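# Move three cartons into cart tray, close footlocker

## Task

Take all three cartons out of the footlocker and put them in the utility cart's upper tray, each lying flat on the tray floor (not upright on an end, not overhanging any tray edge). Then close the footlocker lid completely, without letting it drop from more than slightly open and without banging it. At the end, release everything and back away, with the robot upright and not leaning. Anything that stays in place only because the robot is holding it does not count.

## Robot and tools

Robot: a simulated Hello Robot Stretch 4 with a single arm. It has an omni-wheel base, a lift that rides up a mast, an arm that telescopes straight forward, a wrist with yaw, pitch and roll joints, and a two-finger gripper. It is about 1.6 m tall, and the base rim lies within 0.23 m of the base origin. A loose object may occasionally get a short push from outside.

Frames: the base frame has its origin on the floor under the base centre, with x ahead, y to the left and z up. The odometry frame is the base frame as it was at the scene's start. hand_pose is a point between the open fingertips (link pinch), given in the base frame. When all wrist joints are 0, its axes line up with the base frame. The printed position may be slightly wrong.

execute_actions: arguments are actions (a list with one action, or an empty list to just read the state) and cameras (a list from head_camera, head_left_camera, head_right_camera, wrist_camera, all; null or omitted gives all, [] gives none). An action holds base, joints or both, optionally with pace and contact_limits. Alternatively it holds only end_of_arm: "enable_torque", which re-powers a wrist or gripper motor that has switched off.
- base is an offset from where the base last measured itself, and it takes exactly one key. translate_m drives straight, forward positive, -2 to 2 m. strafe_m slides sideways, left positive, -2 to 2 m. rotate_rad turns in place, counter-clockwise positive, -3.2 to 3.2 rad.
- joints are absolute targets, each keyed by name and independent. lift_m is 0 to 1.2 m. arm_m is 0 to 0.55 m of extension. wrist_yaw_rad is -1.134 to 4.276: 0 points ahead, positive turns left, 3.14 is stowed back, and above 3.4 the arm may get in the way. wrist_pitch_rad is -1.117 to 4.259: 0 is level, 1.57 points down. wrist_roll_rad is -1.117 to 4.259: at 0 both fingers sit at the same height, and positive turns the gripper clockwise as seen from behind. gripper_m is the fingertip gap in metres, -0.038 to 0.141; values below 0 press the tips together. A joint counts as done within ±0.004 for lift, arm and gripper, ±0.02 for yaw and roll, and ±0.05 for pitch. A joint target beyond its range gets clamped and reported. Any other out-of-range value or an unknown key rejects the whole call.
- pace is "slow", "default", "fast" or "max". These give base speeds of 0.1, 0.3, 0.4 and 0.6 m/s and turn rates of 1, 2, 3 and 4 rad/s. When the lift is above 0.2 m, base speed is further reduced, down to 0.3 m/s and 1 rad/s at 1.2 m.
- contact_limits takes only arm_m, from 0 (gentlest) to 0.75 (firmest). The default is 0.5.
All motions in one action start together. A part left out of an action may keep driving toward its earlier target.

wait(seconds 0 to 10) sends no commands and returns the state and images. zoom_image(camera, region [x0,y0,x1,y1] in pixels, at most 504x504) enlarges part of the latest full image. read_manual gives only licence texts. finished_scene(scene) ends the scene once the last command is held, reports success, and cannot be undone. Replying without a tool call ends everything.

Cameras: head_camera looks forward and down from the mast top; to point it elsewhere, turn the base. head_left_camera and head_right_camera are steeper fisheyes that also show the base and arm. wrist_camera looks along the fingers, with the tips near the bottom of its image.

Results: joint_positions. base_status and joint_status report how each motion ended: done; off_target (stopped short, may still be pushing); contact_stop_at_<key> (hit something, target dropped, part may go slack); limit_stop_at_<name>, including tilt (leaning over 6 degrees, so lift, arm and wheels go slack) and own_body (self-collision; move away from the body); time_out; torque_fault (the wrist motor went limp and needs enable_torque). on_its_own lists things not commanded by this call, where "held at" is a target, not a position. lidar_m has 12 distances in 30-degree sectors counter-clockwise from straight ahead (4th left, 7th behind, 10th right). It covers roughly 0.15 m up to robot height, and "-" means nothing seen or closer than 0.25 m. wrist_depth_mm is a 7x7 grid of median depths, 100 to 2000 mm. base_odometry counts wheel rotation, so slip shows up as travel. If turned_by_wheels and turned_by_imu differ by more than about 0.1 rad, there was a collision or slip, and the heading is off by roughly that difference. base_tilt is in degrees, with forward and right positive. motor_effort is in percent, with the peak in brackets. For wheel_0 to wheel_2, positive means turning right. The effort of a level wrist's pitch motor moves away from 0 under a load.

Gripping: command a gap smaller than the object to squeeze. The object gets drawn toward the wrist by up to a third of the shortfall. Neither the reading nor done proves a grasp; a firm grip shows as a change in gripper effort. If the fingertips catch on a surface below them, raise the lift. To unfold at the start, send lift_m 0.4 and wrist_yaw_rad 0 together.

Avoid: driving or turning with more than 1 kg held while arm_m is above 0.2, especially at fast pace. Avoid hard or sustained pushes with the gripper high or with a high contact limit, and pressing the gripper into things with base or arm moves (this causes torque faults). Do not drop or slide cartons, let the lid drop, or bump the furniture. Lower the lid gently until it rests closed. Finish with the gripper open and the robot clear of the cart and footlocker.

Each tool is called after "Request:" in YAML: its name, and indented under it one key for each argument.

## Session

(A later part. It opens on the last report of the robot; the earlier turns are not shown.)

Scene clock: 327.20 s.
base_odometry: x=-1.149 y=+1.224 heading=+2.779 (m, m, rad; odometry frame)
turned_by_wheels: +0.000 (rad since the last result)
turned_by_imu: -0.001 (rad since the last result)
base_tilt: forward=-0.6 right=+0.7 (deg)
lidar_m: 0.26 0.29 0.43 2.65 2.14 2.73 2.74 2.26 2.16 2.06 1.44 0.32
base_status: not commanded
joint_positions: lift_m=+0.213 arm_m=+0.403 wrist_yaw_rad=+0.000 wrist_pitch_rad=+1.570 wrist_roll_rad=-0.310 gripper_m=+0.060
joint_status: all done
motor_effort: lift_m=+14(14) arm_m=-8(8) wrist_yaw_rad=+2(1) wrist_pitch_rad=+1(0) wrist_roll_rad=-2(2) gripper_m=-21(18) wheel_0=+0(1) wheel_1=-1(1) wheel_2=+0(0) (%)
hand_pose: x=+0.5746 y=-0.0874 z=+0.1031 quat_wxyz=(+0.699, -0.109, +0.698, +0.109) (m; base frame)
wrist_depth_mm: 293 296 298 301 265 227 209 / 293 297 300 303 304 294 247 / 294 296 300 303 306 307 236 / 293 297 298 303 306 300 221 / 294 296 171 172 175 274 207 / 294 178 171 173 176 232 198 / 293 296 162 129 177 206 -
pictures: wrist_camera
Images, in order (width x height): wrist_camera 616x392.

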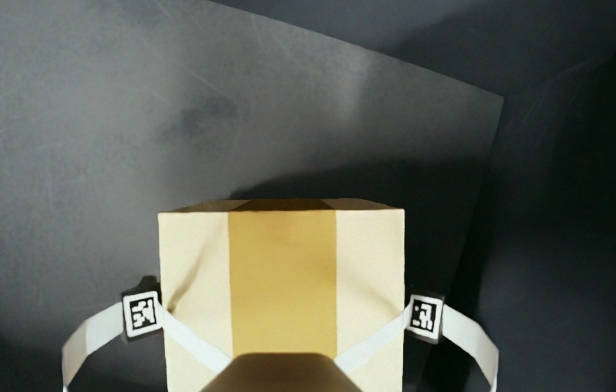

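Request:
execute_actions:
  actions:
    - {"joints":{"lift_m":0.7},"pace":"fast"}
  cameras: []

Request:
execute_actions:
  actions:
    - {"base":{"rotate_rad":-2.29},"joints":{"lift_m":1.1,"arm_m":0.1,"wrist_roll_rad":-0.05}}
  cameras: []

Request:
execute_actions:
  actions:
    - {"base":{"strafe_m":-0.636},"pace":"fast"}
  cameras: ["head_camera"]

Request:
execute_actions:
  actions:
    - {"base":{"translate_m":1.9},"pace":"fast"}
  cameras: ["head_camera","wrist_camera"]

Scene clock: 333.57 s.
base_odometry: x=-1.149 y=+1.224 heading=+2.779 (m, m, rad; odometry frame)
turned_by_wheels: +0.000 (rad since the last result)
turned_by_imu: -0.002 (rad since the last result)
base_tilt: forward=-0.4 right=+0.7 (deg)
lidar_m: 0.29 0.31 0.40 2.63 2.13 2.74 2.75 2.28 2.16 2.04 1.40 0.33
base_status: not commanded
joint_positions: lift_m=+0.700 arm_m=+0.403 wrist_yaw_rad=+0.000 wrist_pitch_rad=+1.570 wrist_roll_rad=-0.310 gripper_m=+0.060
joint_status: all done
motor_effort: lift_m=+24(25) arm_m=-8(8) wrist_yaw_rad=+2(1) wrist_pitch_rad=-1(0) wrist_roll_rad=-2(2) gripper_m=-20(19) wheel_0=+0(0) wheel_1=-1(1) wheel_2=+0(0) (%)
hand_pose: x=+0.5746 y=-0.0874 z=+0.5893 quat_wxyz=(+0.699, -0.109, +0.698, +0.109) (m; base frame)
wrist_depth_mm: 559 462 436 407 377 349 597 / 768 768 580 477 439 750 750 / 768 768 778 788 559 831 842 / 768 778 778 788 603 820 842 / 768 778 171 172 175 831 842 / 609 178 172 173 175 831 842 / 462 512 162 129 176 820 842
pictures: none
No camera images: the call's "cameras" was empty. Leave "cameras" out to get every camera's image.

Scene clock: 336.20 s.
base_odometry: x=-1.149 y=+1.224 heading=+0.489 (m, m, rad; odometry frame)
turned_by_wheels: -2.290 (rad since the last result)
turned_by_imu: -2.296 (rad since the last result)
base_tilt: forward=-0.5 right=+0.8 (deg)
lidar_m: 2.23 2.04 1.82 0.35 0.29 0.29 0.36 2.28 2.14 2.26 2.74 2.29
base_status: done
joint_positions: lift_m=+1.100 arm_m=+0.101 wrist_yaw_rad=+0.000 wrist_pitch_rad=+1.570 wrist_roll_rad=-0.050 gripper_m=+0.060
joint_status: all done
motor_effort: lift_m=+24(26) arm_m=-8(9) wrist_yaw_rad=+0(0) wrist_pitch_rad=+0(4) wrist_roll_rad=-1(4) gripper_m=-21(20) wheel_0=+0(5) wheel_1=+0(8) wheel_2=+0(4) (%)
hand_pose: x=+0.2727 y=-0.0874 z=+0.9893 quat_wxyz=(+0.707, -0.018, +0.706, +0.018) (m; base frame)
wrist_depth_mm: 1182 1182 1205 1205 1229 1229 1281 / 1182 1182 1205 1205 1229 1255 1255 / 1182 1182 1205 1229 1229 1255 1281 / 1182 1182 1205 1205 1229 1255 1255 / 1182 1182 171 172 174 1255 1255 / 1182 178 172 173 176 1229 1255 / 1160 946 162 129 177 1229 1255
pictures: none
No camera images: the call's "cameras" was empty. Leave "cameras" out to get every camera's image.

Scene clock: 339.43 s.
base_odometry: x=-0.850 y=+0.663 heading=+0.489 (m, m, rad; odometry frame)
turned_by_wheels: +0.000 (rad since the last result)
turned_by_imu: -0.001 (rad since the last result)
base_tilt: forward=-0.4 right=+0.7 (deg)
lidar_m: 2.20 2.47 2.48 0.87 0.76 0.77 1.78 2.24 1.56 1.77 2.24 2.27
base_status: done
joint_positions: lift_m=+1.100 arm_m=+0.101 wrist_yaw_rad=+0.000 wrist_pitch_rad=+1.570 wrist_roll_rad=-0.050 gripper_m=+0.060
joint_status: not commanded
motor_effort: lift_m=+23(24) arm_m=-8(8) wrist_yaw_rad=+1(0) wrist_pitch_rad=+2(2) wrist_roll_rad=-1(2) gripper_m=-20(18) wheel_0=-2(8) wheel_1=+2(8) wheel_2=+1(3) (%)
hand_pose: x=+0.2726 y=-0.0874 z=+0.9893 quat_wxyz=(+0.707, -0.018, +0.706, +0.018) (m; base frame)
wrist_depth_mm: 1160 1182 1205 1205 1229 1255 1255 / 1182 1182 1205 1229 1229 1255 1255 / 1182 1182 1205 1205 1229 1255 1255 / 1182 1182 1205 1205 1229 1255 1281 / 1182 1182 170 172 175 1255 1255 / 1182 178 172 173 176 1255 1255 / 1182 1182 162 129 177 1229 1281
pictures: head_camera
Images, in order (width x height): head_camera 420x560.

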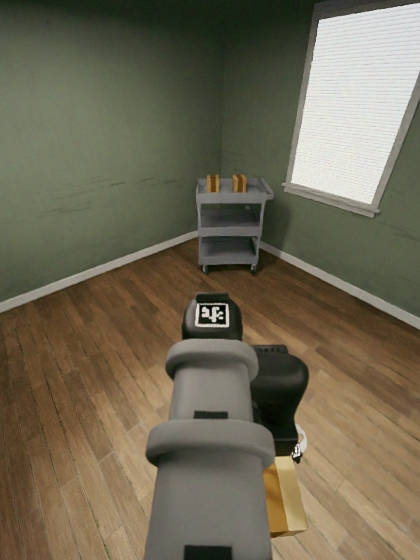

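Scene clock: 346.67 s.
base_odometry: x=+0.827 y=+1.556 heading=+0.489 (m, m, rad; odometry frame)
turned_by_wheels: +0.000 (rad since the last result)
turned_by_imu: -0.003 (rad since the last result)
base_tilt: forward=-0.5 right=+0.7 (deg)
lidar_m: 0.32 0.34 1.04 1.27 2.45 2.16 2.45 2.88 1.89 1.12 0.50 0.33
base_status: done
joint_positions: lift_m=+1.100 arm_m=+0.101 wrist_yaw_rad=+0.000 wrist_pitch_rad=+1.570 wrist_roll_rad=-0.050 gripper_m=+0.060
joint_status: not commanded
motor_effort: lift_m=+23(23) arm_m=-8(8) wrist_yaw_rad=+0(1) wrist_pitch_rad=+2(2) wrist_roll_rad=-1(0) gripper_m=-20(20) wheel_0=-1(4) wheel_1=+0(5) wheel_2=+0(8) (%)
hand_pose: x=+0.2726 y=-0.0874 z=+0.9893 quat_wxyz=(+0.707, -0.018, +0.706, +0.018) (m; base frame)
wrist_depth_mm: 389 410 413 418 424 427 433 / 370 410 415 418 424 430 433 / 375 410 415 418 424 430 433 / 1182 1182 413 413 1008 1255 1255 / 1182 1182 171 172 175 1255 1281 / 1160 178 172 173 175 1255 1255 / 1182 1182 162 129 176 1229 1255
pictures: head_camera, wrist_camera
Images, in order (width x height): head_camera 420x560, wrist_camera 616x392.

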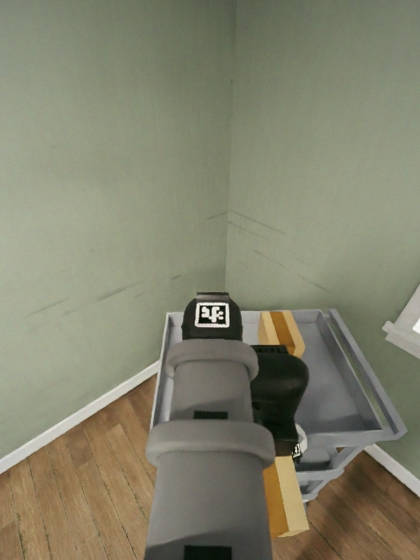

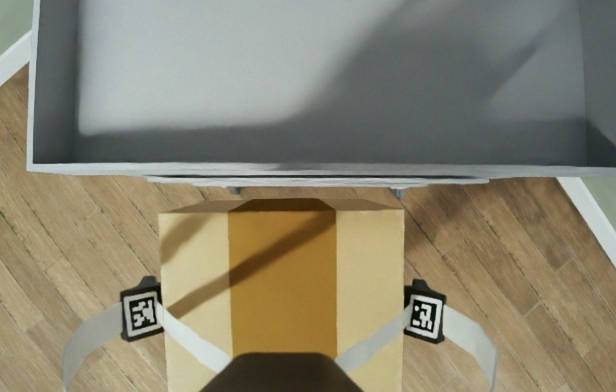

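Request:
execute_actions:
  actions:
    - {"joints":{"arm_m":0.36,"lift_m":1.12}}
  cameras: ["wrist_camera","head_right_camera"]

Scene clock: 351.13 s.
base_odometry: x=+0.827 y=+1.556 heading=+0.489 (m, m, rad; odometry frame)
turned_by_wheels: +0.000 (rad since the last result)
turned_by_imu: -0.002 (rad since the last result)
base_tilt: forward=-0.5 right=+0.6 (deg)
lidar_m: 0.30 0.33 1.05 1.29 2.44 2.15 2.44 2.92 1.89 1.09 0.50 0.35
base_status: not commanded
joint_positions: lift_m=+1.120 arm_m=+0.359 wrist_yaw_rad=+0.000 wrist_pitch_rad=+1.570 wrist_roll_rad=-0.050 gripper_m=+0.060
joint_status: all done
motor_effort: lift_m=+24(25) arm_m=+8(7) wrist_yaw_rad=+0(0) wrist_pitch_rad=+3(1) wrist_roll_rad=+0(2) gripper_m=-19(19) wheel_0=-2(1) wheel_1=+0(0) wheel_2=+0(0) (%)
hand_pose: x=+0.5299 y=-0.0874 z=+1.0092 quat_wxyz=(+0.707, -0.018, +0.706, +0.018) (m; base frame)
wrist_depth_mm: 410 312 315 433 330 325 452 / 389 312 317 439 336 327 452 / 394 312 315 439 342 325 449 / 394 427 315 439 442 445 449 / 394 427 171 172 175 449 452 / 392 178 171 173 176 449 452 / 366 430 162 129 177 445 452
pictures: head_right_camera, wrist_camera
Images, in order (width x height): head_right_camera 420x672, wrist_camera 616x392.

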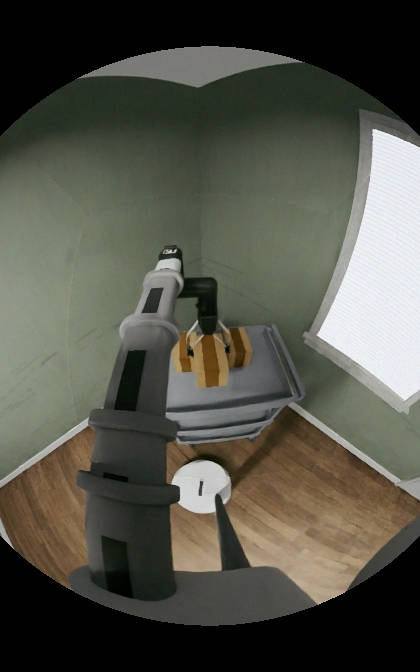

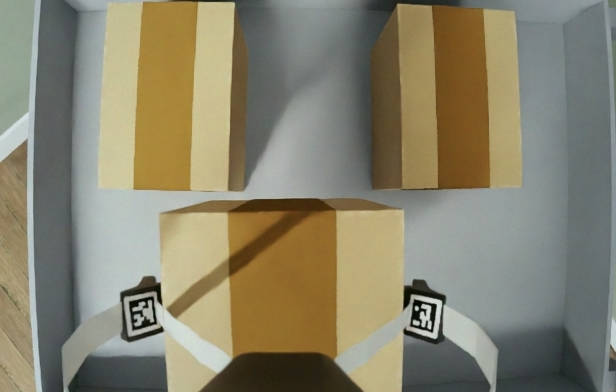

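Request:
execute_actions:
  actions:
    - {"base":{"strafe_m":-0.028},"joints":{"lift_m":1.03},"pace":"slow"}
  cameras: ["wrist_camera"]

Request:
execute_actions:
  actions:
    - {"joints":{"lift_m":0.98},"pace":"slow"}
  cameras: ["wrist_camera"]

Scene clock: 355.37 s.
base_odometry: x=+0.840 y=+1.531 heading=+0.489 (m, m, rad; odometry frame)
turned_by_wheels: +0.000 (rad since the last result)
turned_by_imu: -0.002 (rad since the last result)
base_tilt: forward=-0.5 right=+0.6 (deg)
lidar_m: 0.30 0.32 1.06 1.31 2.46 2.18 2.47 2.87 1.85 1.11 0.52 0.36
base_status: done
joint_positions: lift_m=+1.030 arm_m=+0.359 wrist_yaw_rad=+0.000 wrist_pitch_rad=+1.570 wrist_roll_rad=-0.050 gripper_m=+0.060
joint_status: all done
motor_effort: lift_m=+14(23) arm_m=+8(8) wrist_yaw_rad=+2(0) wrist_pitch_rad=+2(4) wrist_roll_rad=-2(0) gripper_m=-19(20) wheel_0=+1(3) wheel_1=+1(5) wheel_2=+0(7) (%)
hand_pose: x=+0.5299 y=-0.0874 z=+0.9201 quat_wxyz=(+0.707, -0.018, +0.706, +0.018) (m; base frame)
wrist_depth_mm: 222 225 343 345 234 235 237 / 222 224 343 347 238 235 238 / 222 224 343 349 241 235 237 / 336 340 343 347 319 355 359 / 338 342 170 172 175 357 359 / 338 178 171 173 175 357 362 / 336 342 162 129 177 357 359
pictures: wrist_camera
Images, in order (width x height): wrist_camera 616x392.

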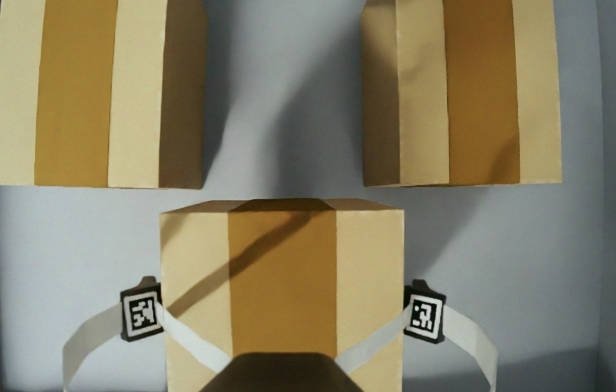

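Scene clock: 356.67 s.
base_odometry: x=+0.840 y=+1.531 heading=+0.489 (m, m, rad; odometry frame)
turned_by_wheels: +0.000 (rad since the last result)
turned_by_imu: -0.001 (rad since the last result)
base_tilt: forward=-0.5 right=+0.7 (deg)
lidar_m: 0.31 0.32 1.07 1.31 2.47 2.18 2.45 2.86 1.83 1.08 0.50 0.35
base_status: not commanded
joint_positions: lift_m=+0.980 arm_m=+0.359 wrist_yaw_rad=+0.000 wrist_pitch_rad=+1.570 wrist_roll_rad=-0.050 gripper_m=+0.060
joint_status: all done
motor_effort: lift_m=+14(13) arm_m=+8(8) wrist_yaw_rad=+1(0) wrist_pitch_rad=+1(2) wrist_roll_rad=-2(1) gripper_m=-19(19) wheel_0=+1(1) wheel_1=+1(1) wheel_2=-1(0) (%)
hand_pose: x=+0.5299 y=-0.0874 z=+0.8700 quat_wxyz=(+0.707, -0.018, +0.706, +0.018) (m; base frame)
wrist_depth_mm: 173 178 296 298 234 183 - / 174 182 294 298 238 184 185 / 173 185 294 298 241 184 186 / 287 290 296 297 300 304 309 / 289 291 170 172 174 306 309 / 289 178 171 173 175 304 307 / 287 291 162 129 176 306 309
pictures: wrist_camera
Images, in order (width x height): wrist_camera 616x392.

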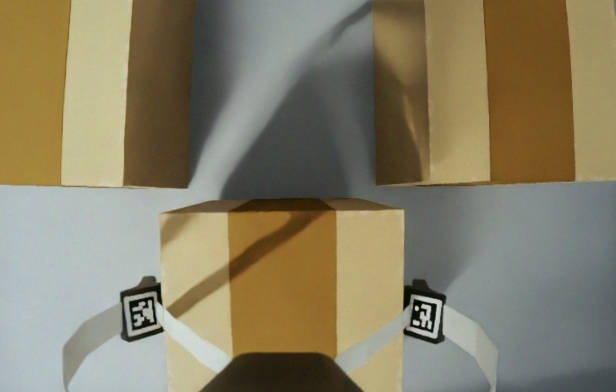

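Request:
execute_actions:
  actions:
    - {"joints":{"lift_m":0.975},"pace":"slow"}
  cameras: []

Request:
execute_actions:
  actions:
    - {"joints":{"gripper_m":0.13}}
  cameras: []

Request:
execute_actions:
  actions:
    - {"joints":{"lift_m":1.2,"arm_m":0.33},"pace":"fast"}
  cameras: ["wrist_camera","head_right_camera"]

Scene clock: 359.13 s.
base_odometry: x=+0.840 y=+1.531 heading=+0.489 (m, m, rad; odometry frame)
turned_by_wheels: +0.000 (rad since the last result)
turned_by_imu: -0.001 (rad since the last result)
base_tilt: forward=-0.3 right=+0.7 (deg)
lidar_m: 0.31 0.33 1.05 1.31 2.47 2.18 2.46 2.87 1.86 1.11 0.50 0.34
base_status: not commanded
joint_positions: lift_m=+0.975 arm_m=+0.359 wrist_yaw_rad=+0.000 wrist_pitch_rad=+1.570 wrist_roll_rad=-0.050 gripper_m=+0.060
joint_status: all done
motor_effort: lift_m=+13(15) arm_m=+8(8) wrist_yaw_rad=+1(1) wrist_pitch_rad=+1(1) wrist_roll_rad=-1(1) gripper_m=-21(17) wheel_0=+0(0) wheel_1=+1(1) wheel_2=-1(1) (%)
hand_pose: x=+0.5299 y=-0.0874 z=+0.8652 quat_wxyz=(+0.707, -0.018, +0.706, +0.018) (m; base frame)
wrist_depth_mm: 169 178 290 294 234 180 - / 169 182 291 293 237 179 180 / 170 185 290 293 240 180 180 / 283 285 289 294 294 300 304 / 285 286 171 172 175 301 304 / 286 177 171 173 175 301 303 / 285 287 171 129 177 300 304
pictures: none
No camera images: the call's "cameras" was empty. Leave "cameras" out to get every camera's image.

Scene clock: 360.77 s.
base_odometry: x=+0.840 y=+1.531 heading=+0.489 (m, m, rad; odometry frame)
turned_by_wheels: +0.000 (rad since the last result)
turned_by_imu: -0.001 (rad since the last result)
base_tilt: forward=-0.4 right=+0.8 (deg)
lidar_m: 0.30 0.32 1.06 1.25 2.50 2.17 2.44 2.87 1.84 1.09 0.51 0.36
base_status: not commanded
joint_positions: lift_m=+0.975 arm_m=+0.359 wrist_yaw_rad=+0.000 wrist_pitch_rad=+1.570 wrist_roll_rad=-0.050 gripper_m=+0.130
joint_status: all done
motor_effort: lift_m=+13(13) arm_m=+7(8) wrist_yaw_rad=+2(2) wrist_pitch_rad=+0(7) wrist_roll_rad=+0(2) gripper_m=+0(17) wheel_0=+0(1) wheel_1=+1(1) wheel_2=+0(1) (%)
hand_pose: x=+0.5296 y=-0.0874 z=+0.8652 quat_wxyz=(+0.707, -0.018, +0.707, +0.018) (m; base frame)
wrist_depth_mm: 171 179 291 296 233 181 - / 171 182 291 294 236 181 182 / 171 186 291 296 239 181 182 / 285 287 290 294 297 301 304 / 286 289 175 177 179 304 306 / 286 187 175 177 180 303 306 / 287 289 174 141 180 303 306
pictures: none
No camera images: the call's "cameras" was empty. Leave "cameras" out to get every camera's image.

Scene clock: 362.40 s.
base_odometry: x=+0.840 y=+1.531 heading=+0.489 (m, m, rad; odometry frame)
turned_by_wheels: +0.000 (rad since the last result)
turned_by_imu: -0.001 (rad since the last result)
base_tilt: forward=-0.5 right=+0.6 (deg)
lidar_m: 0.30 0.33 1.08 1.30 2.48 2.15 2.46 2.89 1.85 1.10 0.52 0.34
base_status: not commanded
joint_positions: lift_m=+1.199 arm_m=+0.331 wrist_yaw_rad=+0.000 wrist_pitch_rad=+1.570 wrist_roll_rad=-0.050 gripper_m=+0.130
joint_status: all done
motor_effort: lift_m=+23(24) arm_m=-8(10) wrist_yaw_rad=+1(1) wrist_pitch_rad=+0(2) wrist_roll_rad=+0(0) gripper_m=-1(1) wheel_0=+1(1) wheel_1=+1(1) wheel_2=+0(0) (%)
hand_pose: x=+0.5026 y=-0.0874 z=+1.0891 quat_wxyz=(+0.707, -0.018, +0.707, +0.018) (m; base frame)
wrist_depth_mm: 480 392 399 517 404 530 477 / 488 392 413 517 404 525 480 / 496 394 424 517 404 530 473 / 496 508 512 399 521 530 473 / 492 508 512 402 525 530 484 / 488 197 399 399 200 530 484 / 1281 466 473 138 512 504 1366
pictures: head_right_camera, wrist_camera
Images, in order (width x height): head_right_camera 420x672, wrist_camera 616x392.

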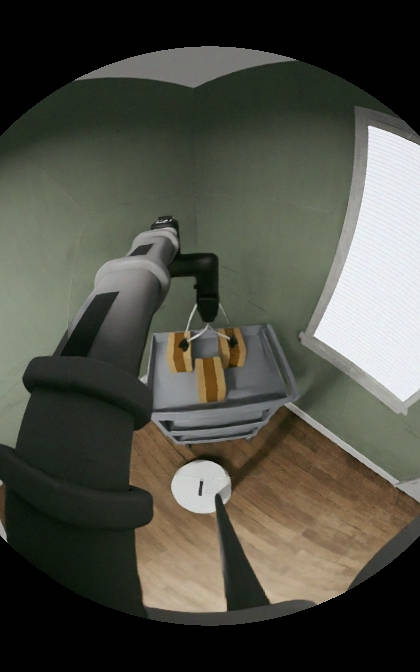

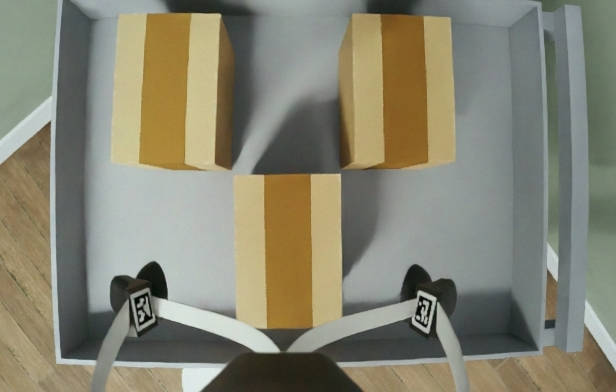

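Request:
execute_actions:
  actions:
    - {"base":{"translate_m":-2.0},"joints":{"arm_m":0.0,"lift_m":0.9},"pace":"fast"}
  cameras: []

Request:
execute_actions:
  actions:
    - {"base":{"strafe_m":0.46},"joints":{"lift_m":0.62,"wrist_roll_rad":0,"gripper_m":0.08},"pace":"fast"}
  cameras: []

Request:
execute_actions:
  actions:
    - {"base":{"rotate_rad":2.292},"joints":{"wrist_pitch_rad":0},"pace":"fast"}

Scene clock: 375.83 s.
base_odometry: x=-0.925 y=+0.591 heading=+0.489 (m, m, rad; odometry frame)
turned_by_wheels: +0.000 (rad since the last result)
turned_by_imu: -0.005 (rad since the last result)
base_tilt: forward=-0.4 right=+0.7 (deg)
lidar_m: 2.31 2.57 2.58 0.81 0.69 1.40 1.73 2.16 1.47 1.71 2.29 2.31
base_status: done
joint_positions: lift_m=+0.900 arm_m=+0.004 wrist_yaw_rad=+0.000 wrist_pitch_rad=+1.570 wrist_roll_rad=-0.050 gripper_m=+0.130
joint_status: arm_m off_target (ended at +0.004, target +0.000); the others done
joint sent to its limit — the command would take arm_m past its lower limit, so that joint was sent only as far as its limit.
motor_effort: lift_m=+14(20) arm_m=-8(9) wrist_yaw_rad=+2(1) wrist_pitch_rad=+2(1) wrist_roll_rad=+0(1) gripper_m=-1(1) wheel_0=+0(5) wheel_1=+0(4) wheel_2=-1(7) (%)
hand_pose: x=+0.1751 y=-0.0874 z=+0.7901 quat_wxyz=(+0.707, -0.018, +0.707, +0.018) (m; base frame)
wrist_depth_mm: 976 991 1008 1008 1025 1042 1042 / 976 1008 1008 1025 1025 1042 1060 / 976 991 1008 1025 1025 1042 1060 / 976 991 1008 1008 1025 1042 1042 / 976 991 798 798 1025 1042 1060 / 991 197 788 798 200 1042 1060 / 991 991 798 137 1042 1042 1060
pictures: none
No camera images: the call's "cameras" was empty. Leave "cameras" out to get every camera's image.

Scene clock: 378.40 s.
base_odometry: x=-1.141 y=+0.997 heading=+0.489 (m, m, rad; odometry frame)
turned_by_wheels: +0.000 (rad since the last result)
turned_by_imu: +0.000 (rad since the last result)
base_tilt: forward=-0.5 right=+0.7 (deg)
lidar_m: 2.31 2.26 1.95 0.45 0.35 0.37 0.50 2.45 1.91 2.03 2.63 2.43
base_status: done
joint_positions: lift_m=+0.620 arm_m=+0.004 wrist_yaw_rad=+0.000 wrist_pitch_rad=+1.570 wrist_roll_rad=+0.000 gripper_m=+0.080
joint_status: all done
motor_effort: lift_m=+14(14) arm_m=-8(8) wrist_yaw_rad=+1(2) wrist_pitch_rad=+0(2) wrist_roll_rad=-1(2) gripper_m=-2(2) wheel_0=+2(9) wheel_1=+0(11) wheel_2=+1(4) (%)
hand_pose: x=+0.1751 y=-0.0874 z=+0.5101 quat_wxyz=(+0.707, +0.000, +0.707, +0.000) (m; base frame)
wrist_depth_mm: 707 723 723 732 750 759 759 / 715 723 723 732 741 750 768 / 715 723 723 732 741 750 759 / 715 723 723 741 750 750 759 / 715 715 517 521 741 750 759 / 715 512 517 521 202 750 759 / 707 508 512 144 732 759 759
pictures: none
No camera images: the call's "cameras" was empty. Leave "cameras" out to get every camera's image.

Scene clock: 380.50 s.
base_odometry: x=-1.141 y=+0.997 heading=+2.782 (m, m, rad; odometry frame)
turned_by_wheels: +2.292 (rad since the last result)
turned_by_imu: +2.295 (rad since the last result)
base_tilt: forward=-0.4 right=+0.8 (deg)
lidar_m: 0.36 0.40 1.51 2.44 1.87 2.41 2.65 2.34 2.36 2.28 0.56 0.41
base_status: done
joint_positions: lift_m=+0.620 arm_m=+0.004 wrist_yaw_rad=+0.000 wrist_pitch_rad=+0.003 wrist_roll_rad=+0.000 gripper_m=+0.080
joint_status: all done
motor_effort: lift_m=+14(14) arm_m=-8(8) wrist_yaw_rad=+1(0) wrist_pitch_rad=-10(12) wrist_roll_rad=-2(1) gripper_m=-1(3) wheel_0=+0(6) wheel_1=+1(7) wheel_2=+1(10) (%)
hand_pose: x=+0.4634 y=-0.0874 z=+0.7977 quat_wxyz=(+1.000, +0.000, +0.001, +0.000) (m; base frame)
wrist_depth_mm: 820 831 854 854 878 878 891 / 820 842 854 866 878 878 891 / 831 842 854 854 878 891 917 / 820 831 842 866 878 891 891 / 831 768 778 788 798 891 904 / 831 715 715 750 200 891 904 / 683 676 699 144 723 891 904
pictures: head_camera, head_left_camera, head_right_camera, wrist_camera
Images, in order (width x height): head_camera 420x560, head_left_camera 420x672, head_right_camera 420x672, wrist_camera 616x392.

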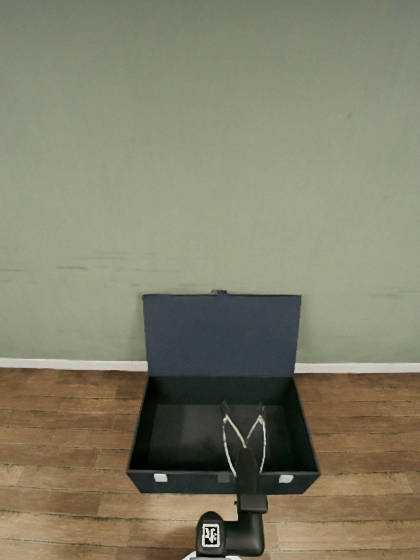

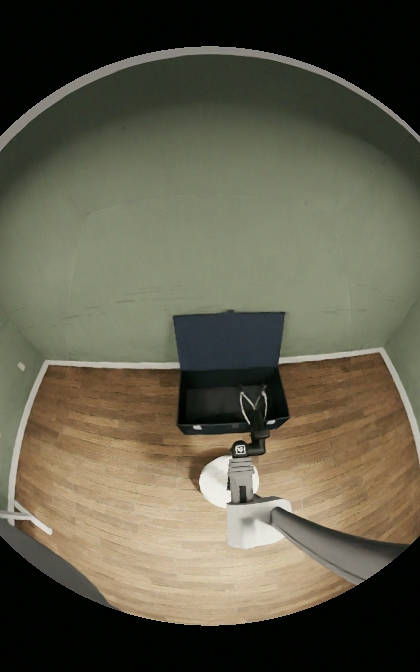

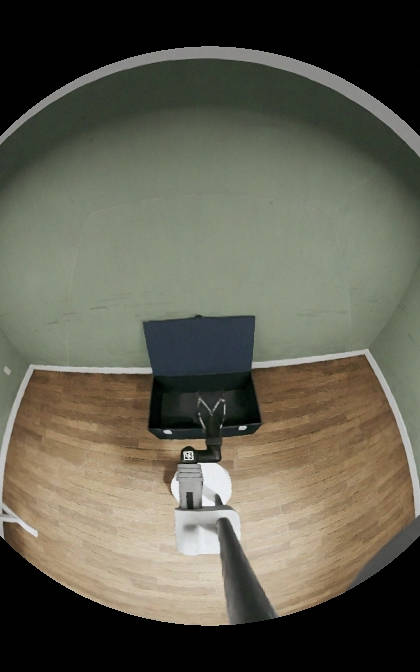

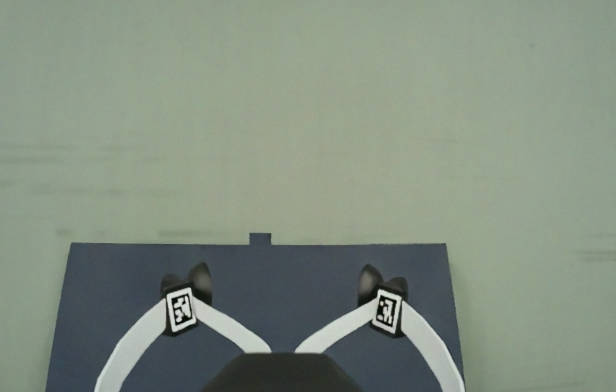

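Request:
execute_actions:
  actions:
    - {"base":{"strafe_m":0.056},"joints":{"arm_m":0.15}}
  cameras: []

Request:
execute_actions:
  actions:
    - {"base":{"translate_m":0.1}}
  cameras: ["wrist_camera","head_camera"]

Scene clock: 384.83 s.
base_odometry: x=-1.161 y=+0.945 heading=+2.782 (m, m, rad; odometry frame)
turned_by_wheels: +0.000 (rad since the last result)
turned_by_imu: -0.002 (rad since the last result)
base_tilt: forward=-0.5 right=+0.8 (deg)
lidar_m: 0.38 0.40 1.51 2.39 1.83 2.27 2.64 2.37 2.42 2.34 0.57 0.39
base_status: done
joint_positions: lift_m=+0.620 arm_m=+0.149 wrist_yaw_rad=+0.000 wrist_pitch_rad=+0.002 wrist_roll_rad=+0.000 gripper_m=+0.080
joint_status: all done
motor_effort: lift_m=+14(14) arm_m=+8(10) wrist_yaw_rad=+1(1) wrist_pitch_rad=-7(8) wrist_roll_rad=+0(1) gripper_m=-1(2) wheel_0=+0(7) wheel_1=+1(8) wheel_2=+0(2) (%)
hand_pose: x=+0.6080 y=-0.0874 z=+0.7978 quat_wxyz=(+1.000, +0.000, +0.001, +0.000) (m; base frame)
wrist_depth_mm: 683 699 699 715 723 741 741 / 691 691 707 715 723 741 750 / 683 699 707 715 732 741 750 / 691 691 707 715 732 732 750 / 683 699 707 661 723 741 750 / 603 591 591 621 200 634 759 / 564 559 580 144 591 603 759
pictures: none
No camera images: the call's "cameras" was empty. Leave "cameras" out to get every camera's image.

Scene clock: 386.37 s.
base_odometry: x=-1.255 y=+0.980 heading=+2.782 (m, m, rad; odometry frame)
turned_by_wheels: +0.000 (rad since the last result)
turned_by_imu: -0.001 (rad since the last result)
base_tilt: forward=-0.4 right=+0.7 (deg)
lidar_m: 0.29 0.30 1.39 2.38 1.87 2.29 2.77 2.46 2.44 2.33 0.43 0.33
base_status: done
joint_positions: lift_m=+0.620 arm_m=+0.149 wrist_yaw_rad=+0.000 wrist_pitch_rad=+0.002 wrist_roll_rad=+0.000 gripper_m=+0.080
joint_status: not commanded
motor_effort: lift_m=+14(14) arm_m=+8(8) wrist_yaw_rad=+1(1) wrist_pitch_rad=-7(8) wrist_roll_rad=-1(0) gripper_m=-1(1) wheel_0=-1(5) wheel_1=+0(5) wheel_2=+0(9) (%)
hand_pose: x=+0.6080 y=-0.0874 z=+0.7978 quat_wxyz=(+1.000, +0.000, +0.001, +0.000) (m; base frame)
wrist_depth_mm: 585 597 609 609 621 640 640 / 591 597 609 615 627 640 640 / 591 597 609 615 627 634 647 / 591 603 603 621 621 640 640 / 591 597 609 615 627 634 647 / 504 512 512 535 200 544 640 / 480 484 492 145 508 517 525
pictures: head_camera, wrist_camera
Images, in order (width x height): head_camera 420x560, wrist_camera 616x392.

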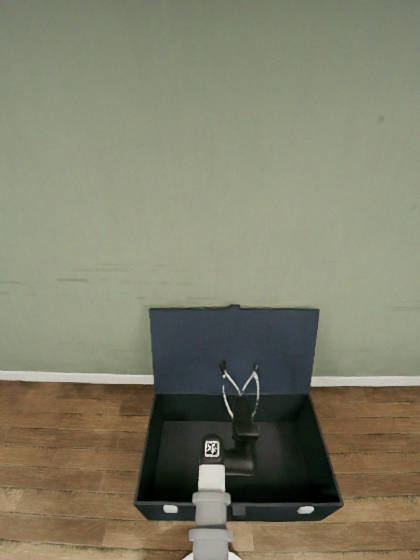

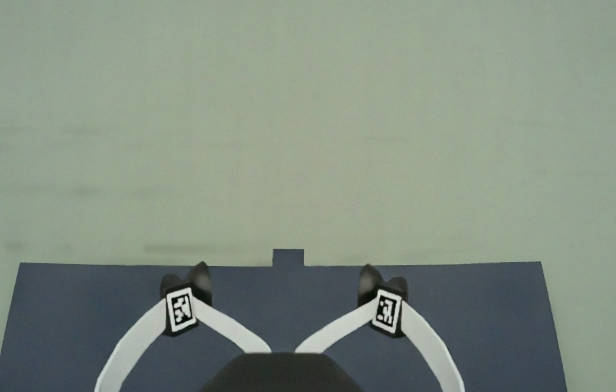

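Request:
execute_actions:
  actions:
    - {"base":{"translate_m":0.03},"joints":{"arm_m":0.33}}
  cameras: ["wrist_camera"]

Scene clock: 390.27 s.
base_odometry: x=-1.283 y=+0.991 heading=+2.782 (m, m, rad; odometry frame)
turned_by_wheels: +0.000 (rad since the last result)
turned_by_imu: -0.001 (rad since the last result)
base_tilt: forward=-0.4 right=+0.7 (deg)
lidar_m: 0.25 0.27 0.36 2.38 1.89 2.30 2.79 2.49 2.42 2.33 0.38 0.28
base_status: done
joint_positions: lift_m=+0.620 arm_m=+0.329 wrist_yaw_rad=+0.000 wrist_pitch_rad=+0.002 wrist_roll_rad=+0.000 gripper_m=+0.080
joint_status: all done
motor_effort: lift_m=+14(14) arm_m=+8(9) wrist_yaw_rad=+0(3) wrist_pitch_rad=-7(8) wrist_roll_rad=+0(2) gripper_m=-3(0) wheel_0=-1(3) wheel_1=+1(5) wheel_2=+2(14) (%)
hand_pose: x=+0.7880 y=-0.0874 z=+0.7978 quat_wxyz=(+1.000, +0.000, +0.001, +0.000) (m; base frame)
wrist_depth_mm: 389 394 397 407 413 415 421 / 389 392 399 404 413 418 424 / 389 394 399 407 413 418 424 / 389 394 402 407 413 418 424 / 389 394 399 407 410 421 424 / 329 330 330 343 200 355 359 / 312 314 320 145 330 334 340
pictures: wrist_camera
Images, in order (width x height): wrist_camera 616x392.

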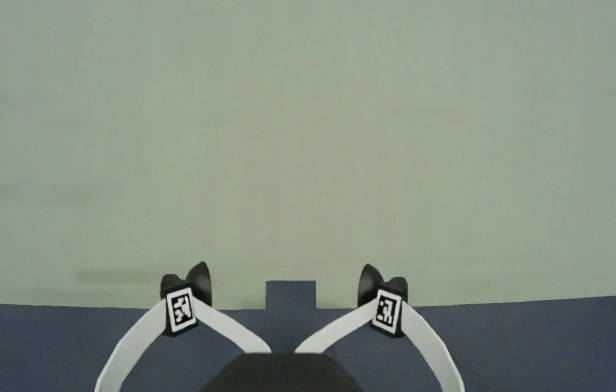

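Request:
execute_actions:
  actions:
    - {"joints":{"arm_m":0.40,"lift_m":0.616},"pace":"slow"}
  cameras: ["wrist_camera","head_left_camera"]

Scene clock: 395.30 s.
base_odometry: x=-1.283 y=+0.991 heading=+2.782 (m, m, rad; odometry frame)
turned_by_wheels: +0.000 (rad since the last result)
turned_by_imu: -0.002 (rad since the last result)
base_tilt: forward=-0.4 right=+0.7 (deg)
lidar_m: 0.25 0.28 0.38 2.39 1.88 2.29 2.78 2.46 2.45 2.33 0.36 0.25
base_status: not commanded
joint_positions: lift_m=+0.616 arm_m=+0.399 wrist_yaw_rad=+0.000 wrist_pitch_rad=+0.002 wrist_roll_rad=+0.000 gripper_m=+0.080
joint_status: all done
motor_effort: lift_m=+13(14) arm_m=+8(9) wrist_yaw_rad=+0(1) wrist_pitch_rad=-7(8) wrist_roll_rad=+0(2) gripper_m=-1(2) wheel_0=+0(1) wheel_1=+1(1) wheel_2=+2(2) (%)
hand_pose: x=+0.8580 y=-0.0874 z=+0.7940 quat_wxyz=(+1.000, +0.000, +0.001, +0.000) (m; base frame)
wrist_depth_mm: 320 325 329 334 340 345 349 / 322 327 330 334 340 345 351 / 322 325 330 336 342 345 349 / 322 327 330 336 342 347 351 / 324 325 330 336 342 345 351 / 322 325 330 282 200 347 353 / 254 256 262 144 270 274 277
pictures: head_left_camera, wrist_camera
Images, in order (width x height): head_left_camera 420x672, wrist_camera 616x392.

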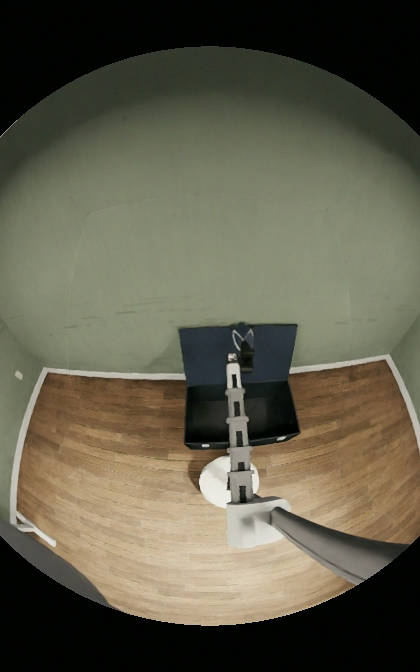

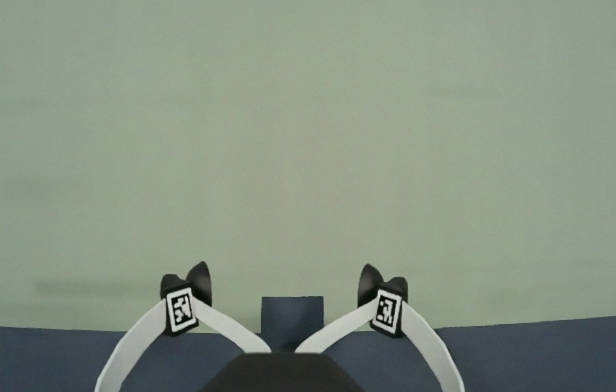

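Request:
execute_actions:
  actions:
    - {"joints":{"lift_m":0.595},"pace":"slow"}
  cameras: []

Request:
execute_actions:
  actions:
    - {"joints":{"arm_m":0.44},"pace":"slow","contact_limits":{"arm_m":0.15}}
  cameras: ["wrist_camera"]

Scene clock: 405.57 s.
base_odometry: x=-1.283 y=+0.991 heading=+2.782 (m, m, rad; odometry frame)
turned_by_wheels: +0.000 (rad since the last result)
turned_by_imu: -0.002 (rad since the last result)
base_tilt: forward=-0.5 right=+0.7 (deg)
lidar_m: 0.25 0.28 0.36 2.38 1.88 2.25 2.78 2.47 2.42 2.32 0.38 0.28
base_status: not commanded
joint_positions: lift_m=+0.595 arm_m=+0.399 wrist_yaw_rad=+0.000 wrist_pitch_rad=+0.002 wrist_roll_rad=+0.000 gripper_m=+0.080
joint_status: all done
motor_effort: lift_m=+13(13) arm_m=+8(8) wrist_yaw_rad=+2(0) wrist_pitch_rad=-5(6) wrist_roll_rad=-1(1) gripper_m=+0(1) wheel_0=-1(1) wheel_1=+1(0) wheel_2=+2(2) (%)
hand_pose: x=+0.8580 y=-0.0874 z=+0.7730 quat_wxyz=(+1.000, +0.000, +0.001, +0.000) (m; base frame)
wrist_depth_mm: 320 325 329 334 340 345 349 / 320 325 330 336 340 345 349 / 322 327 330 334 342 345 349 / 320 325 332 336 340 347 351 / 322 327 330 336 343 347 351 / 259 260 262 273 200 279 283 / 247 248 253 144 260 266 270
pictures: none
No camera images: the call's "cameras" was empty. Leave "cameras" out to get every camera's image.

Scene clock: 407.10 s.
base_odometry: x=-1.283 y=+0.991 heading=+2.782 (m, m, rad; odometry frame)
turned_by_wheels: +0.000 (rad since the last result)
turned_by_imu: -0.001 (rad since the last result)
base_tilt: forward=-0.4 right=+0.7 (deg)
lidar_m: 0.25 0.28 0.35 2.36 1.90 2.27 2.77 2.48 2.44 2.34 0.38 0.28
base_status: not commanded
joint_positions: lift_m=+0.595 arm_m=+0.439 wrist_yaw_rad=+0.000 wrist_pitch_rad=+0.002 wrist_roll_rad=+0.000 gripper_m=+0.080
joint_status: all done
motor_effort: lift_m=+13(13) arm_m=+8(11) wrist_yaw_rad=+0(1) wrist_pitch_rad=-8(7) wrist_roll_rad=-1(0) gripper_m=-2(1) wheel_0=-1(1) wheel_1=+1(1) wheel_2=+1(2) (%)
contact_limits: arm_m 0.15
hand_pose: x=+0.8980 y=-0.0874 z=+0.7730 quat_wxyz=(+1.000, +0.000, +0.001, +0.000) (m; base frame)
wrist_depth_mm: 282 286 290 294 298 304 307 / 283 286 290 296 300 304 309 / 283 287 291 296 300 304 309 / 283 287 293 297 300 306 309 / 283 287 293 297 301 304 309 / 283 286 228 238 200 304 309 / 215 216 220 144 227 230 234
pictures: wrist_camera
Images, in order (width x height): wrist_camera 616x392.

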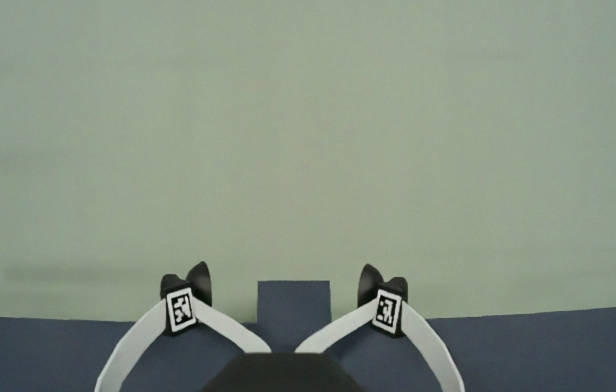

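Request:
execute_actions:
  actions:
    - {"joints":{"arm_m":0.452,"lift_m":0.591},"pace":"slow","contact_limits":{"arm_m":0.15}}
  cameras: []

Request:
execute_actions:
  actions:
    - {"joints":{"gripper_m":-0.018}}
  cameras: ["wrist_camera","head_left_camera"]

Scene clock: 411.50 s.
base_odometry: x=-1.283 y=+0.991 heading=+2.782 (m, m, rad; odometry frame)
turned_by_wheels: +0.000 (rad since the last result)
turned_by_imu: -0.002 (rad since the last result)
base_tilt: forward=-0.4 right=+0.8 (deg)
lidar_m: 0.25 0.29 0.38 2.37 1.88 2.29 2.78 2.49 2.43 2.32 0.37 0.27
base_status: not commanded
joint_positions: lift_m=+0.591 arm_m=+0.451 wrist_yaw_rad=+0.000 wrist_pitch_rad=+0.001 wrist_roll_rad=+0.000 gripper_m=+0.080
joint_status: all done
motor_effort: lift_m=+12(13) arm_m=+8(6) wrist_yaw_rad=+1(2) wrist_pitch_rad=+0(6) wrist_roll_rad=-1(0) gripper_m=-3(1) wheel_0=-1(1) wheel_1=+1(1) wheel_2=+1(2) (%)
contact_limits: arm_m 0.15
hand_pose: x=+0.9099 y=-0.0875 z=+0.7695 quat_wxyz=(+1.000, +0.000, +0.000, +0.000) (m; base frame)
wrist_depth_mm: 271 276 278 283 287 291 296 / 271 276 279 283 289 294 296 / 271 276 279 283 289 293 296 / 272 276 279 283 289 293 297 / 272 276 279 285 289 293 297 / 272 274 216 225 202 293 297 / 204 205 210 145 216 219 223
pictures: none
No camera images: the call's "cameras" was empty. Leave "cameras" out to get every camera's image.

Scene clock: 413.20 s.
base_odometry: x=-1.283 y=+0.991 heading=+2.781 (m, m, rad; odometry frame)
turned_by_wheels: -0.001 (rad since the last result)
turned_by_imu: -0.001 (rad since the last result)
base_tilt: forward=-0.4 right=+0.7 (deg)
lidar_m: 0.27 0.27 0.37 2.36 1.92 2.27 2.76 2.48 2.44 2.33 0.37 0.28
base_status: not commanded
joint_positions: lift_m=+0.591 arm_m=+0.451 wrist_yaw_rad=-0.003 wrist_pitch_rad=-0.006 wrist_roll_rad=-0.001 gripper_m=-0.017
joint_status: all done
motor_effort: lift_m=+12(12) arm_m=+7(8) wrist_yaw_rad=+9(11) wrist_pitch_rad=+16(19) wrist_roll_rad=+0(1) gripper_m=-24(24) wheel_0=-4(4) wheel_1=-1(1) wheel_2=-1(2) (%)
hand_pose: x=+0.9100 y=-0.0881 z=+0.7713 quat_wxyz=(+1.000, +0.000, -0.003, -0.001) (m; base frame)
wrist_depth_mm: 272 277 281 286 290 296 298 / 272 276 281 286 290 296 300 / 272 276 281 285 289 294 298 / 272 274 281 285 290 294 298 / 272 274 279 285 289 294 298 / 270 273 197 213 181 293 297 / 194 195 198 144 206 207 213
pictures: head_left_camera, wrist_camera
Images, in order (width x height): head_left_camera 420x672, wrist_camera 616x392.

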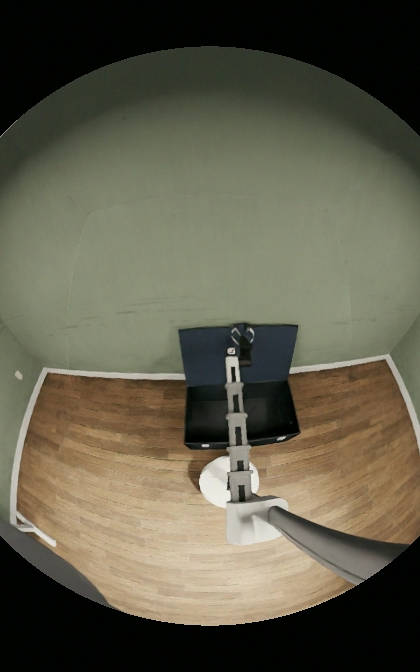

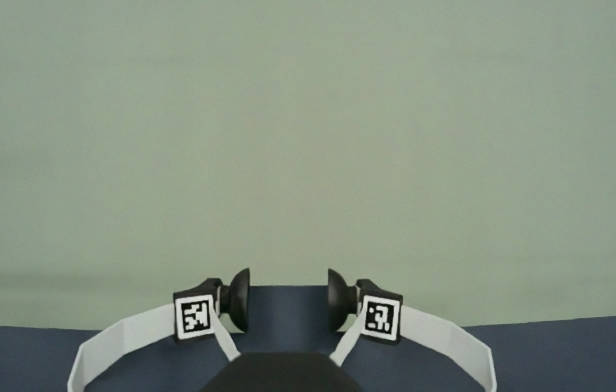

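Request:
execute_actions:
  actions:
    - {"joints":{"arm_m":0.385,"lift_m":0.616},"pace":"slow"}
  cameras: ["wrist_camera"]

Request:
execute_actions:
  actions:
    - {"joints":{"arm_m":0.305,"lift_m":0.63},"pace":"slow"}
  cameras: ["wrist_camera","head_left_camera"]

Scene clock: 418.97 s.
base_odometry: x=-1.283 y=+0.991 heading=+2.781 (m, m, rad; odometry frame)
turned_by_wheels: +0.000 (rad since the last result)
turned_by_imu: -0.002 (rad since the last result)
base_tilt: forward=-0.5 right=+0.7 (deg)
lidar_m: 0.25 0.28 0.38 2.39 1.89 2.31 2.78 2.46 2.44 2.33 0.38 0.27
base_status: not commanded
joint_positions: lift_m=+0.616 arm_m=+0.387 wrist_yaw_rad=-0.003 wrist_pitch_rad=-0.002 wrist_roll_rad=-0.001 gripper_m=-0.017
joint_status: all done
motor_effort: lift_m=+22(28) arm_m=-9(9) wrist_yaw_rad=+12(12) wrist_pitch_rad=+7(34) wrist_roll_rad=+2(0) gripper_m=-22(23) wheel_0=-4(4) wheel_1=-1(1) wheel_2=-1(1) (%)
hand_pose: x=+0.8457 y=-0.0884 z=+0.7945 quat_wxyz=(+1.000, +0.000, -0.001, -0.002) (m; base frame)
wrist_depth_mm: 334 338 343 349 353 362 366 / 334 338 345 349 353 359 366 / 334 338 343 349 355 362 368 / 332 338 343 349 355 362 366 / 332 338 343 349 353 362 368 / 332 336 197 215 181 362 366 / 199 200 204 143 212 213 219
pictures: wrist_camera
Images, in order (width x height): wrist_camera 616x392.

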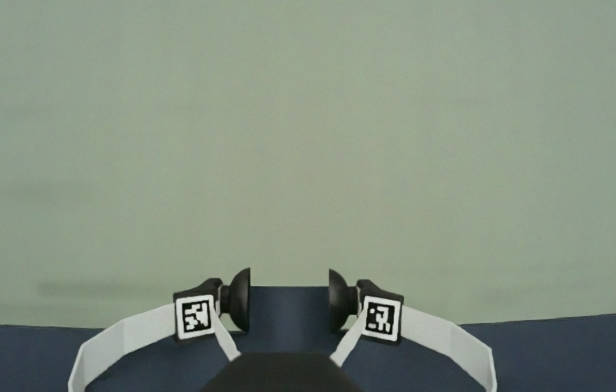

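Scene clock: 421.03 s.
base_odometry: x=-1.283 y=+0.991 heading=+2.781 (m, m, rad; odometry frame)
turned_by_wheels: +0.000 (rad since the last result)
turned_by_imu: -0.001 (rad since the last result)
base_tilt: forward=-0.4 right=+0.7 (deg)
lidar_m: 0.25 0.28 0.36 2.38 1.88 2.27 2.78 2.48 2.46 2.34 0.38 0.28
base_status: not commanded
joint_positions: lift_m=+0.630 arm_m=+0.306 wrist_yaw_rad=-0.004 wrist_pitch_rad=-0.001 wrist_roll_rad=-0.001 gripper_m=-0.017
joint_status: all done
motor_effort: lift_m=+22(25) arm_m=-9(11) wrist_yaw_rad=+12(12) wrist_pitch_rad=+2(28) wrist_roll_rad=+0(1) gripper_m=-23(23) wheel_0=-3(4) wheel_1=-1(1) wheel_2=-1(1) (%)
hand_pose: x=+0.7656 y=-0.0885 z=+0.8081 quat_wxyz=(+1.000, +0.000, +0.000, -0.002) (m; base frame)
wrist_depth_mm: 407 415 421 430 436 442 449 / 410 415 421 430 439 445 452 / 407 415 424 430 436 445 452 / 410 415 424 430 439 442 452 / 410 415 424 430 436 445 449 / 410 413 195 216 182 442 449 / 204 206 210 142 218 222 226
pictures: head_left_camera, wrist_camera
Images, in order (width x height): head_left_camera 420x672, wrist_camera 616x392.

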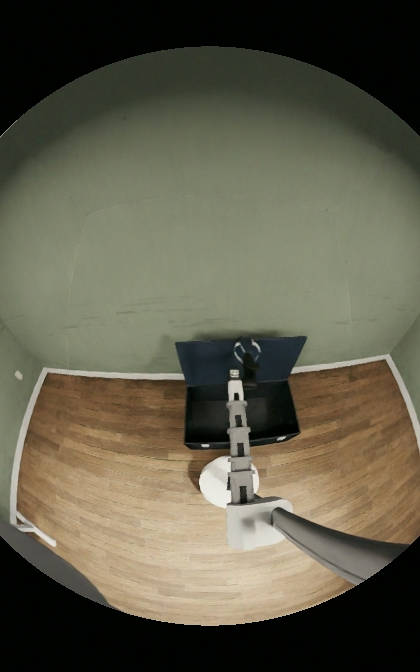

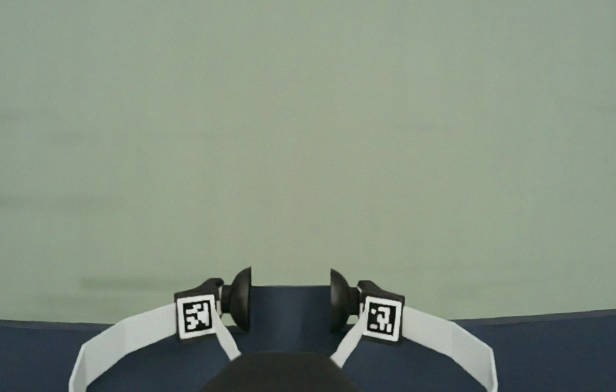

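Request:
execute_actions:
  actions:
    - {"joints":{"arm_m":0.225,"lift_m":0.632},"pace":"slow"}
  cameras: []

Request:
execute_actions:
  actions:
    - {"joints":{"arm_m":0.17,"lift_m":0.642,"wrist_pitch_rad":0.07},"pace":"slow"}
  cameras: []

Request:
execute_actions:
  actions:
    - {"joints":{"arm_m":0.118,"lift_m":0.658,"wrist_pitch_rad":0.175},"pace":"slow"}
  cameras: ["wrist_camera","head_left_camera"]

Scene clock: 425.43 s.
base_odometry: x=-1.283 y=+0.991 heading=+2.781 (m, m, rad; odometry frame)
turned_by_wheels: +0.000 (rad since the last result)
turned_by_imu: -0.002 (rad since the last result)
base_tilt: forward=-0.4 right=+0.7 (deg)
lidar_m: 0.25 0.27 0.37 2.39 1.92 2.28 2.77 2.46 2.43 2.33 0.38 0.26
base_status: not commanded
joint_positions: lift_m=+0.632 arm_m=+0.226 wrist_yaw_rad=-0.004 wrist_pitch_rad=+0.003 wrist_roll_rad=+0.000 gripper_m=-0.017
joint_status: all done
on_its_own: wrist_yaw_rad is at rest, and its effort (+14) is outside its rest range (-13 to +13)
motor_effort: lift_m=+23(24) arm_m=-8(9) wrist_yaw_rad=+14(13) wrist_pitch_rad=-8(7) wrist_roll_rad=+0(1) gripper_m=-21(22) wheel_0=-3(4) wheel_1=-1(1) wheel_2=-2(1) (%)
hand_pose: x=+0.6855 y=-0.0887 z=+0.8090 quat_wxyz=(+1.000, +0.000, +0.001, -0.002) (m; base frame)
wrist_depth_mm: 484 492 500 504 512 525 535 / 484 492 500 504 517 525 535 / 484 488 504 508 517 525 535 / 484 492 504 508 521 525 535 / 488 492 500 512 517 530 539 / 488 492 195 218 182 525 535 / 209 213 216 140 225 229 235
pictures: none
No camera images: the call's "cameras" was empty. Leave "cameras" out to get every camera's image.

Scene clock: 427.20 s.
base_odometry: x=-1.283 y=+0.991 heading=+2.781 (m, m, rad; odometry frame)
turned_by_wheels: +0.000 (rad since the last result)
turned_by_imu: -0.001 (rad since the last result)
base_tilt: forward=-0.4 right=+0.7 (deg)
lidar_m: 0.25 0.27 0.39 2.38 1.91 2.30 2.79 2.47 2.43 2.33 0.37 0.27
base_status: not commanded
joint_positions: lift_m=+0.642 arm_m=+0.171 wrist_yaw_rad=-0.005 wrist_pitch_rad=+0.074 wrist_roll_rad=+0.000 gripper_m=-0.017
joint_status: all done
on_its_own: wrist_yaw_rad is at rest, and its effort (+16) is outside its rest range (-13 to +13)
motor_effort: lift_m=+20(24) arm_m=-8(9) wrist_yaw_rad=+16(14) wrist_pitch_rad=-10(35) wrist_roll_rad=-2(0) gripper_m=-22(22) wheel_0=-4(4) wheel_1=-1(1) wheel_2=-1(1) (%)
hand_pose: x=+0.6296 y=-0.0888 z=+0.7988 quat_wxyz=(+0.999, +0.000, +0.037, -0.002) (m; base frame)
wrist_depth_mm: 521 525 535 544 554 564 569 / 525 535 539 549 554 569 574 / 535 539 549 559 564 574 585 / 535 544 559 569 569 580 591 / 544 554 559 569 580 585 597 / 549 559 195 218 183 244 243 / 216 220 223 138 235 238 245
pictures: none
No camera images: the call's "cameras" was empty. Leave "cameras" out to get every camera's image.

Scene clock: 428.93 s.
base_odometry: x=-1.283 y=+0.991 heading=+2.781 (m, m, rad; odometry frame)
turned_by_wheels: +0.000 (rad since the last result)
turned_by_imu: -0.001 (rad since the last result)
base_tilt: forward=-0.5 right=+0.7 (deg)
lidar_m: 0.25 0.27 0.36 2.38 1.90 2.27 2.80 2.48 2.44 2.33 0.39 0.26
base_status: not commanded
joint_positions: lift_m=+0.658 arm_m=+0.120 wrist_yaw_rad=-0.005 wrist_pitch_rad=+0.185 wrist_roll_rad=+0.000 gripper_m=-0.017
joint_status: all done
on_its_own: wrist_yaw_rad is at rest, and its effort (+16) is outside its rest range (-13 to +13); wrist_pitch_rad is at rest, and its effort (-28) is outside its rest range (-23 to +23)
motor_effort: lift_m=+20(22) arm_m=-9(8) wrist_yaw_rad=+16(18) wrist_pitch_rad=-28(55) wrist_roll_rad=-1(0) gripper_m=-22(24) wheel_0=-4(3) wheel_1=-1(1) wheel_2=-2(2) (%)
hand_pose: x=+0.5735 y=-0.0889 z=+0.7828 quat_wxyz=(+0.996, +0.000, +0.093, -0.003) (m; base frame)
wrist_depth_mm: 539 549 564 569 580 585 597 / 559 564 574 585 591 609 615 / 574 585 597 603 615 621 627 / 591 597 609 621 627 640 661 / 615 615 634 640 654 661 676 / 224 228 195 220 183 243 249 / 229 230 234 137 252 203 266
pictures: head_left_camera, wrist_camera
Images, in order (width x height): head_left_camera 420x672, wrist_camera 616x392.

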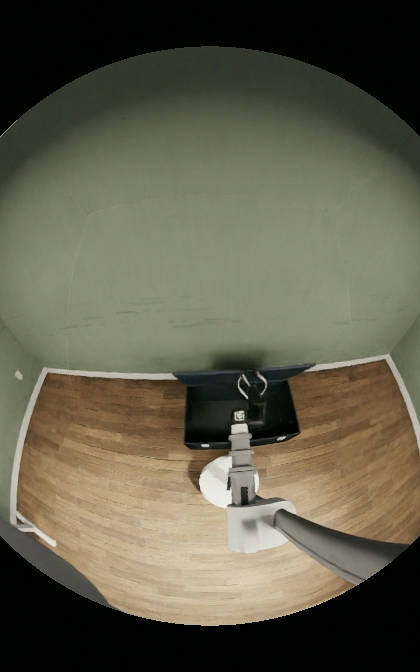

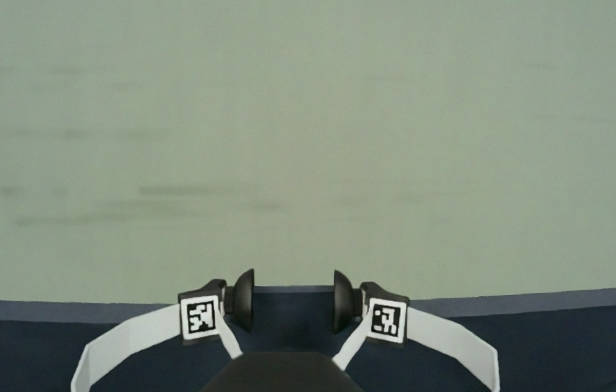

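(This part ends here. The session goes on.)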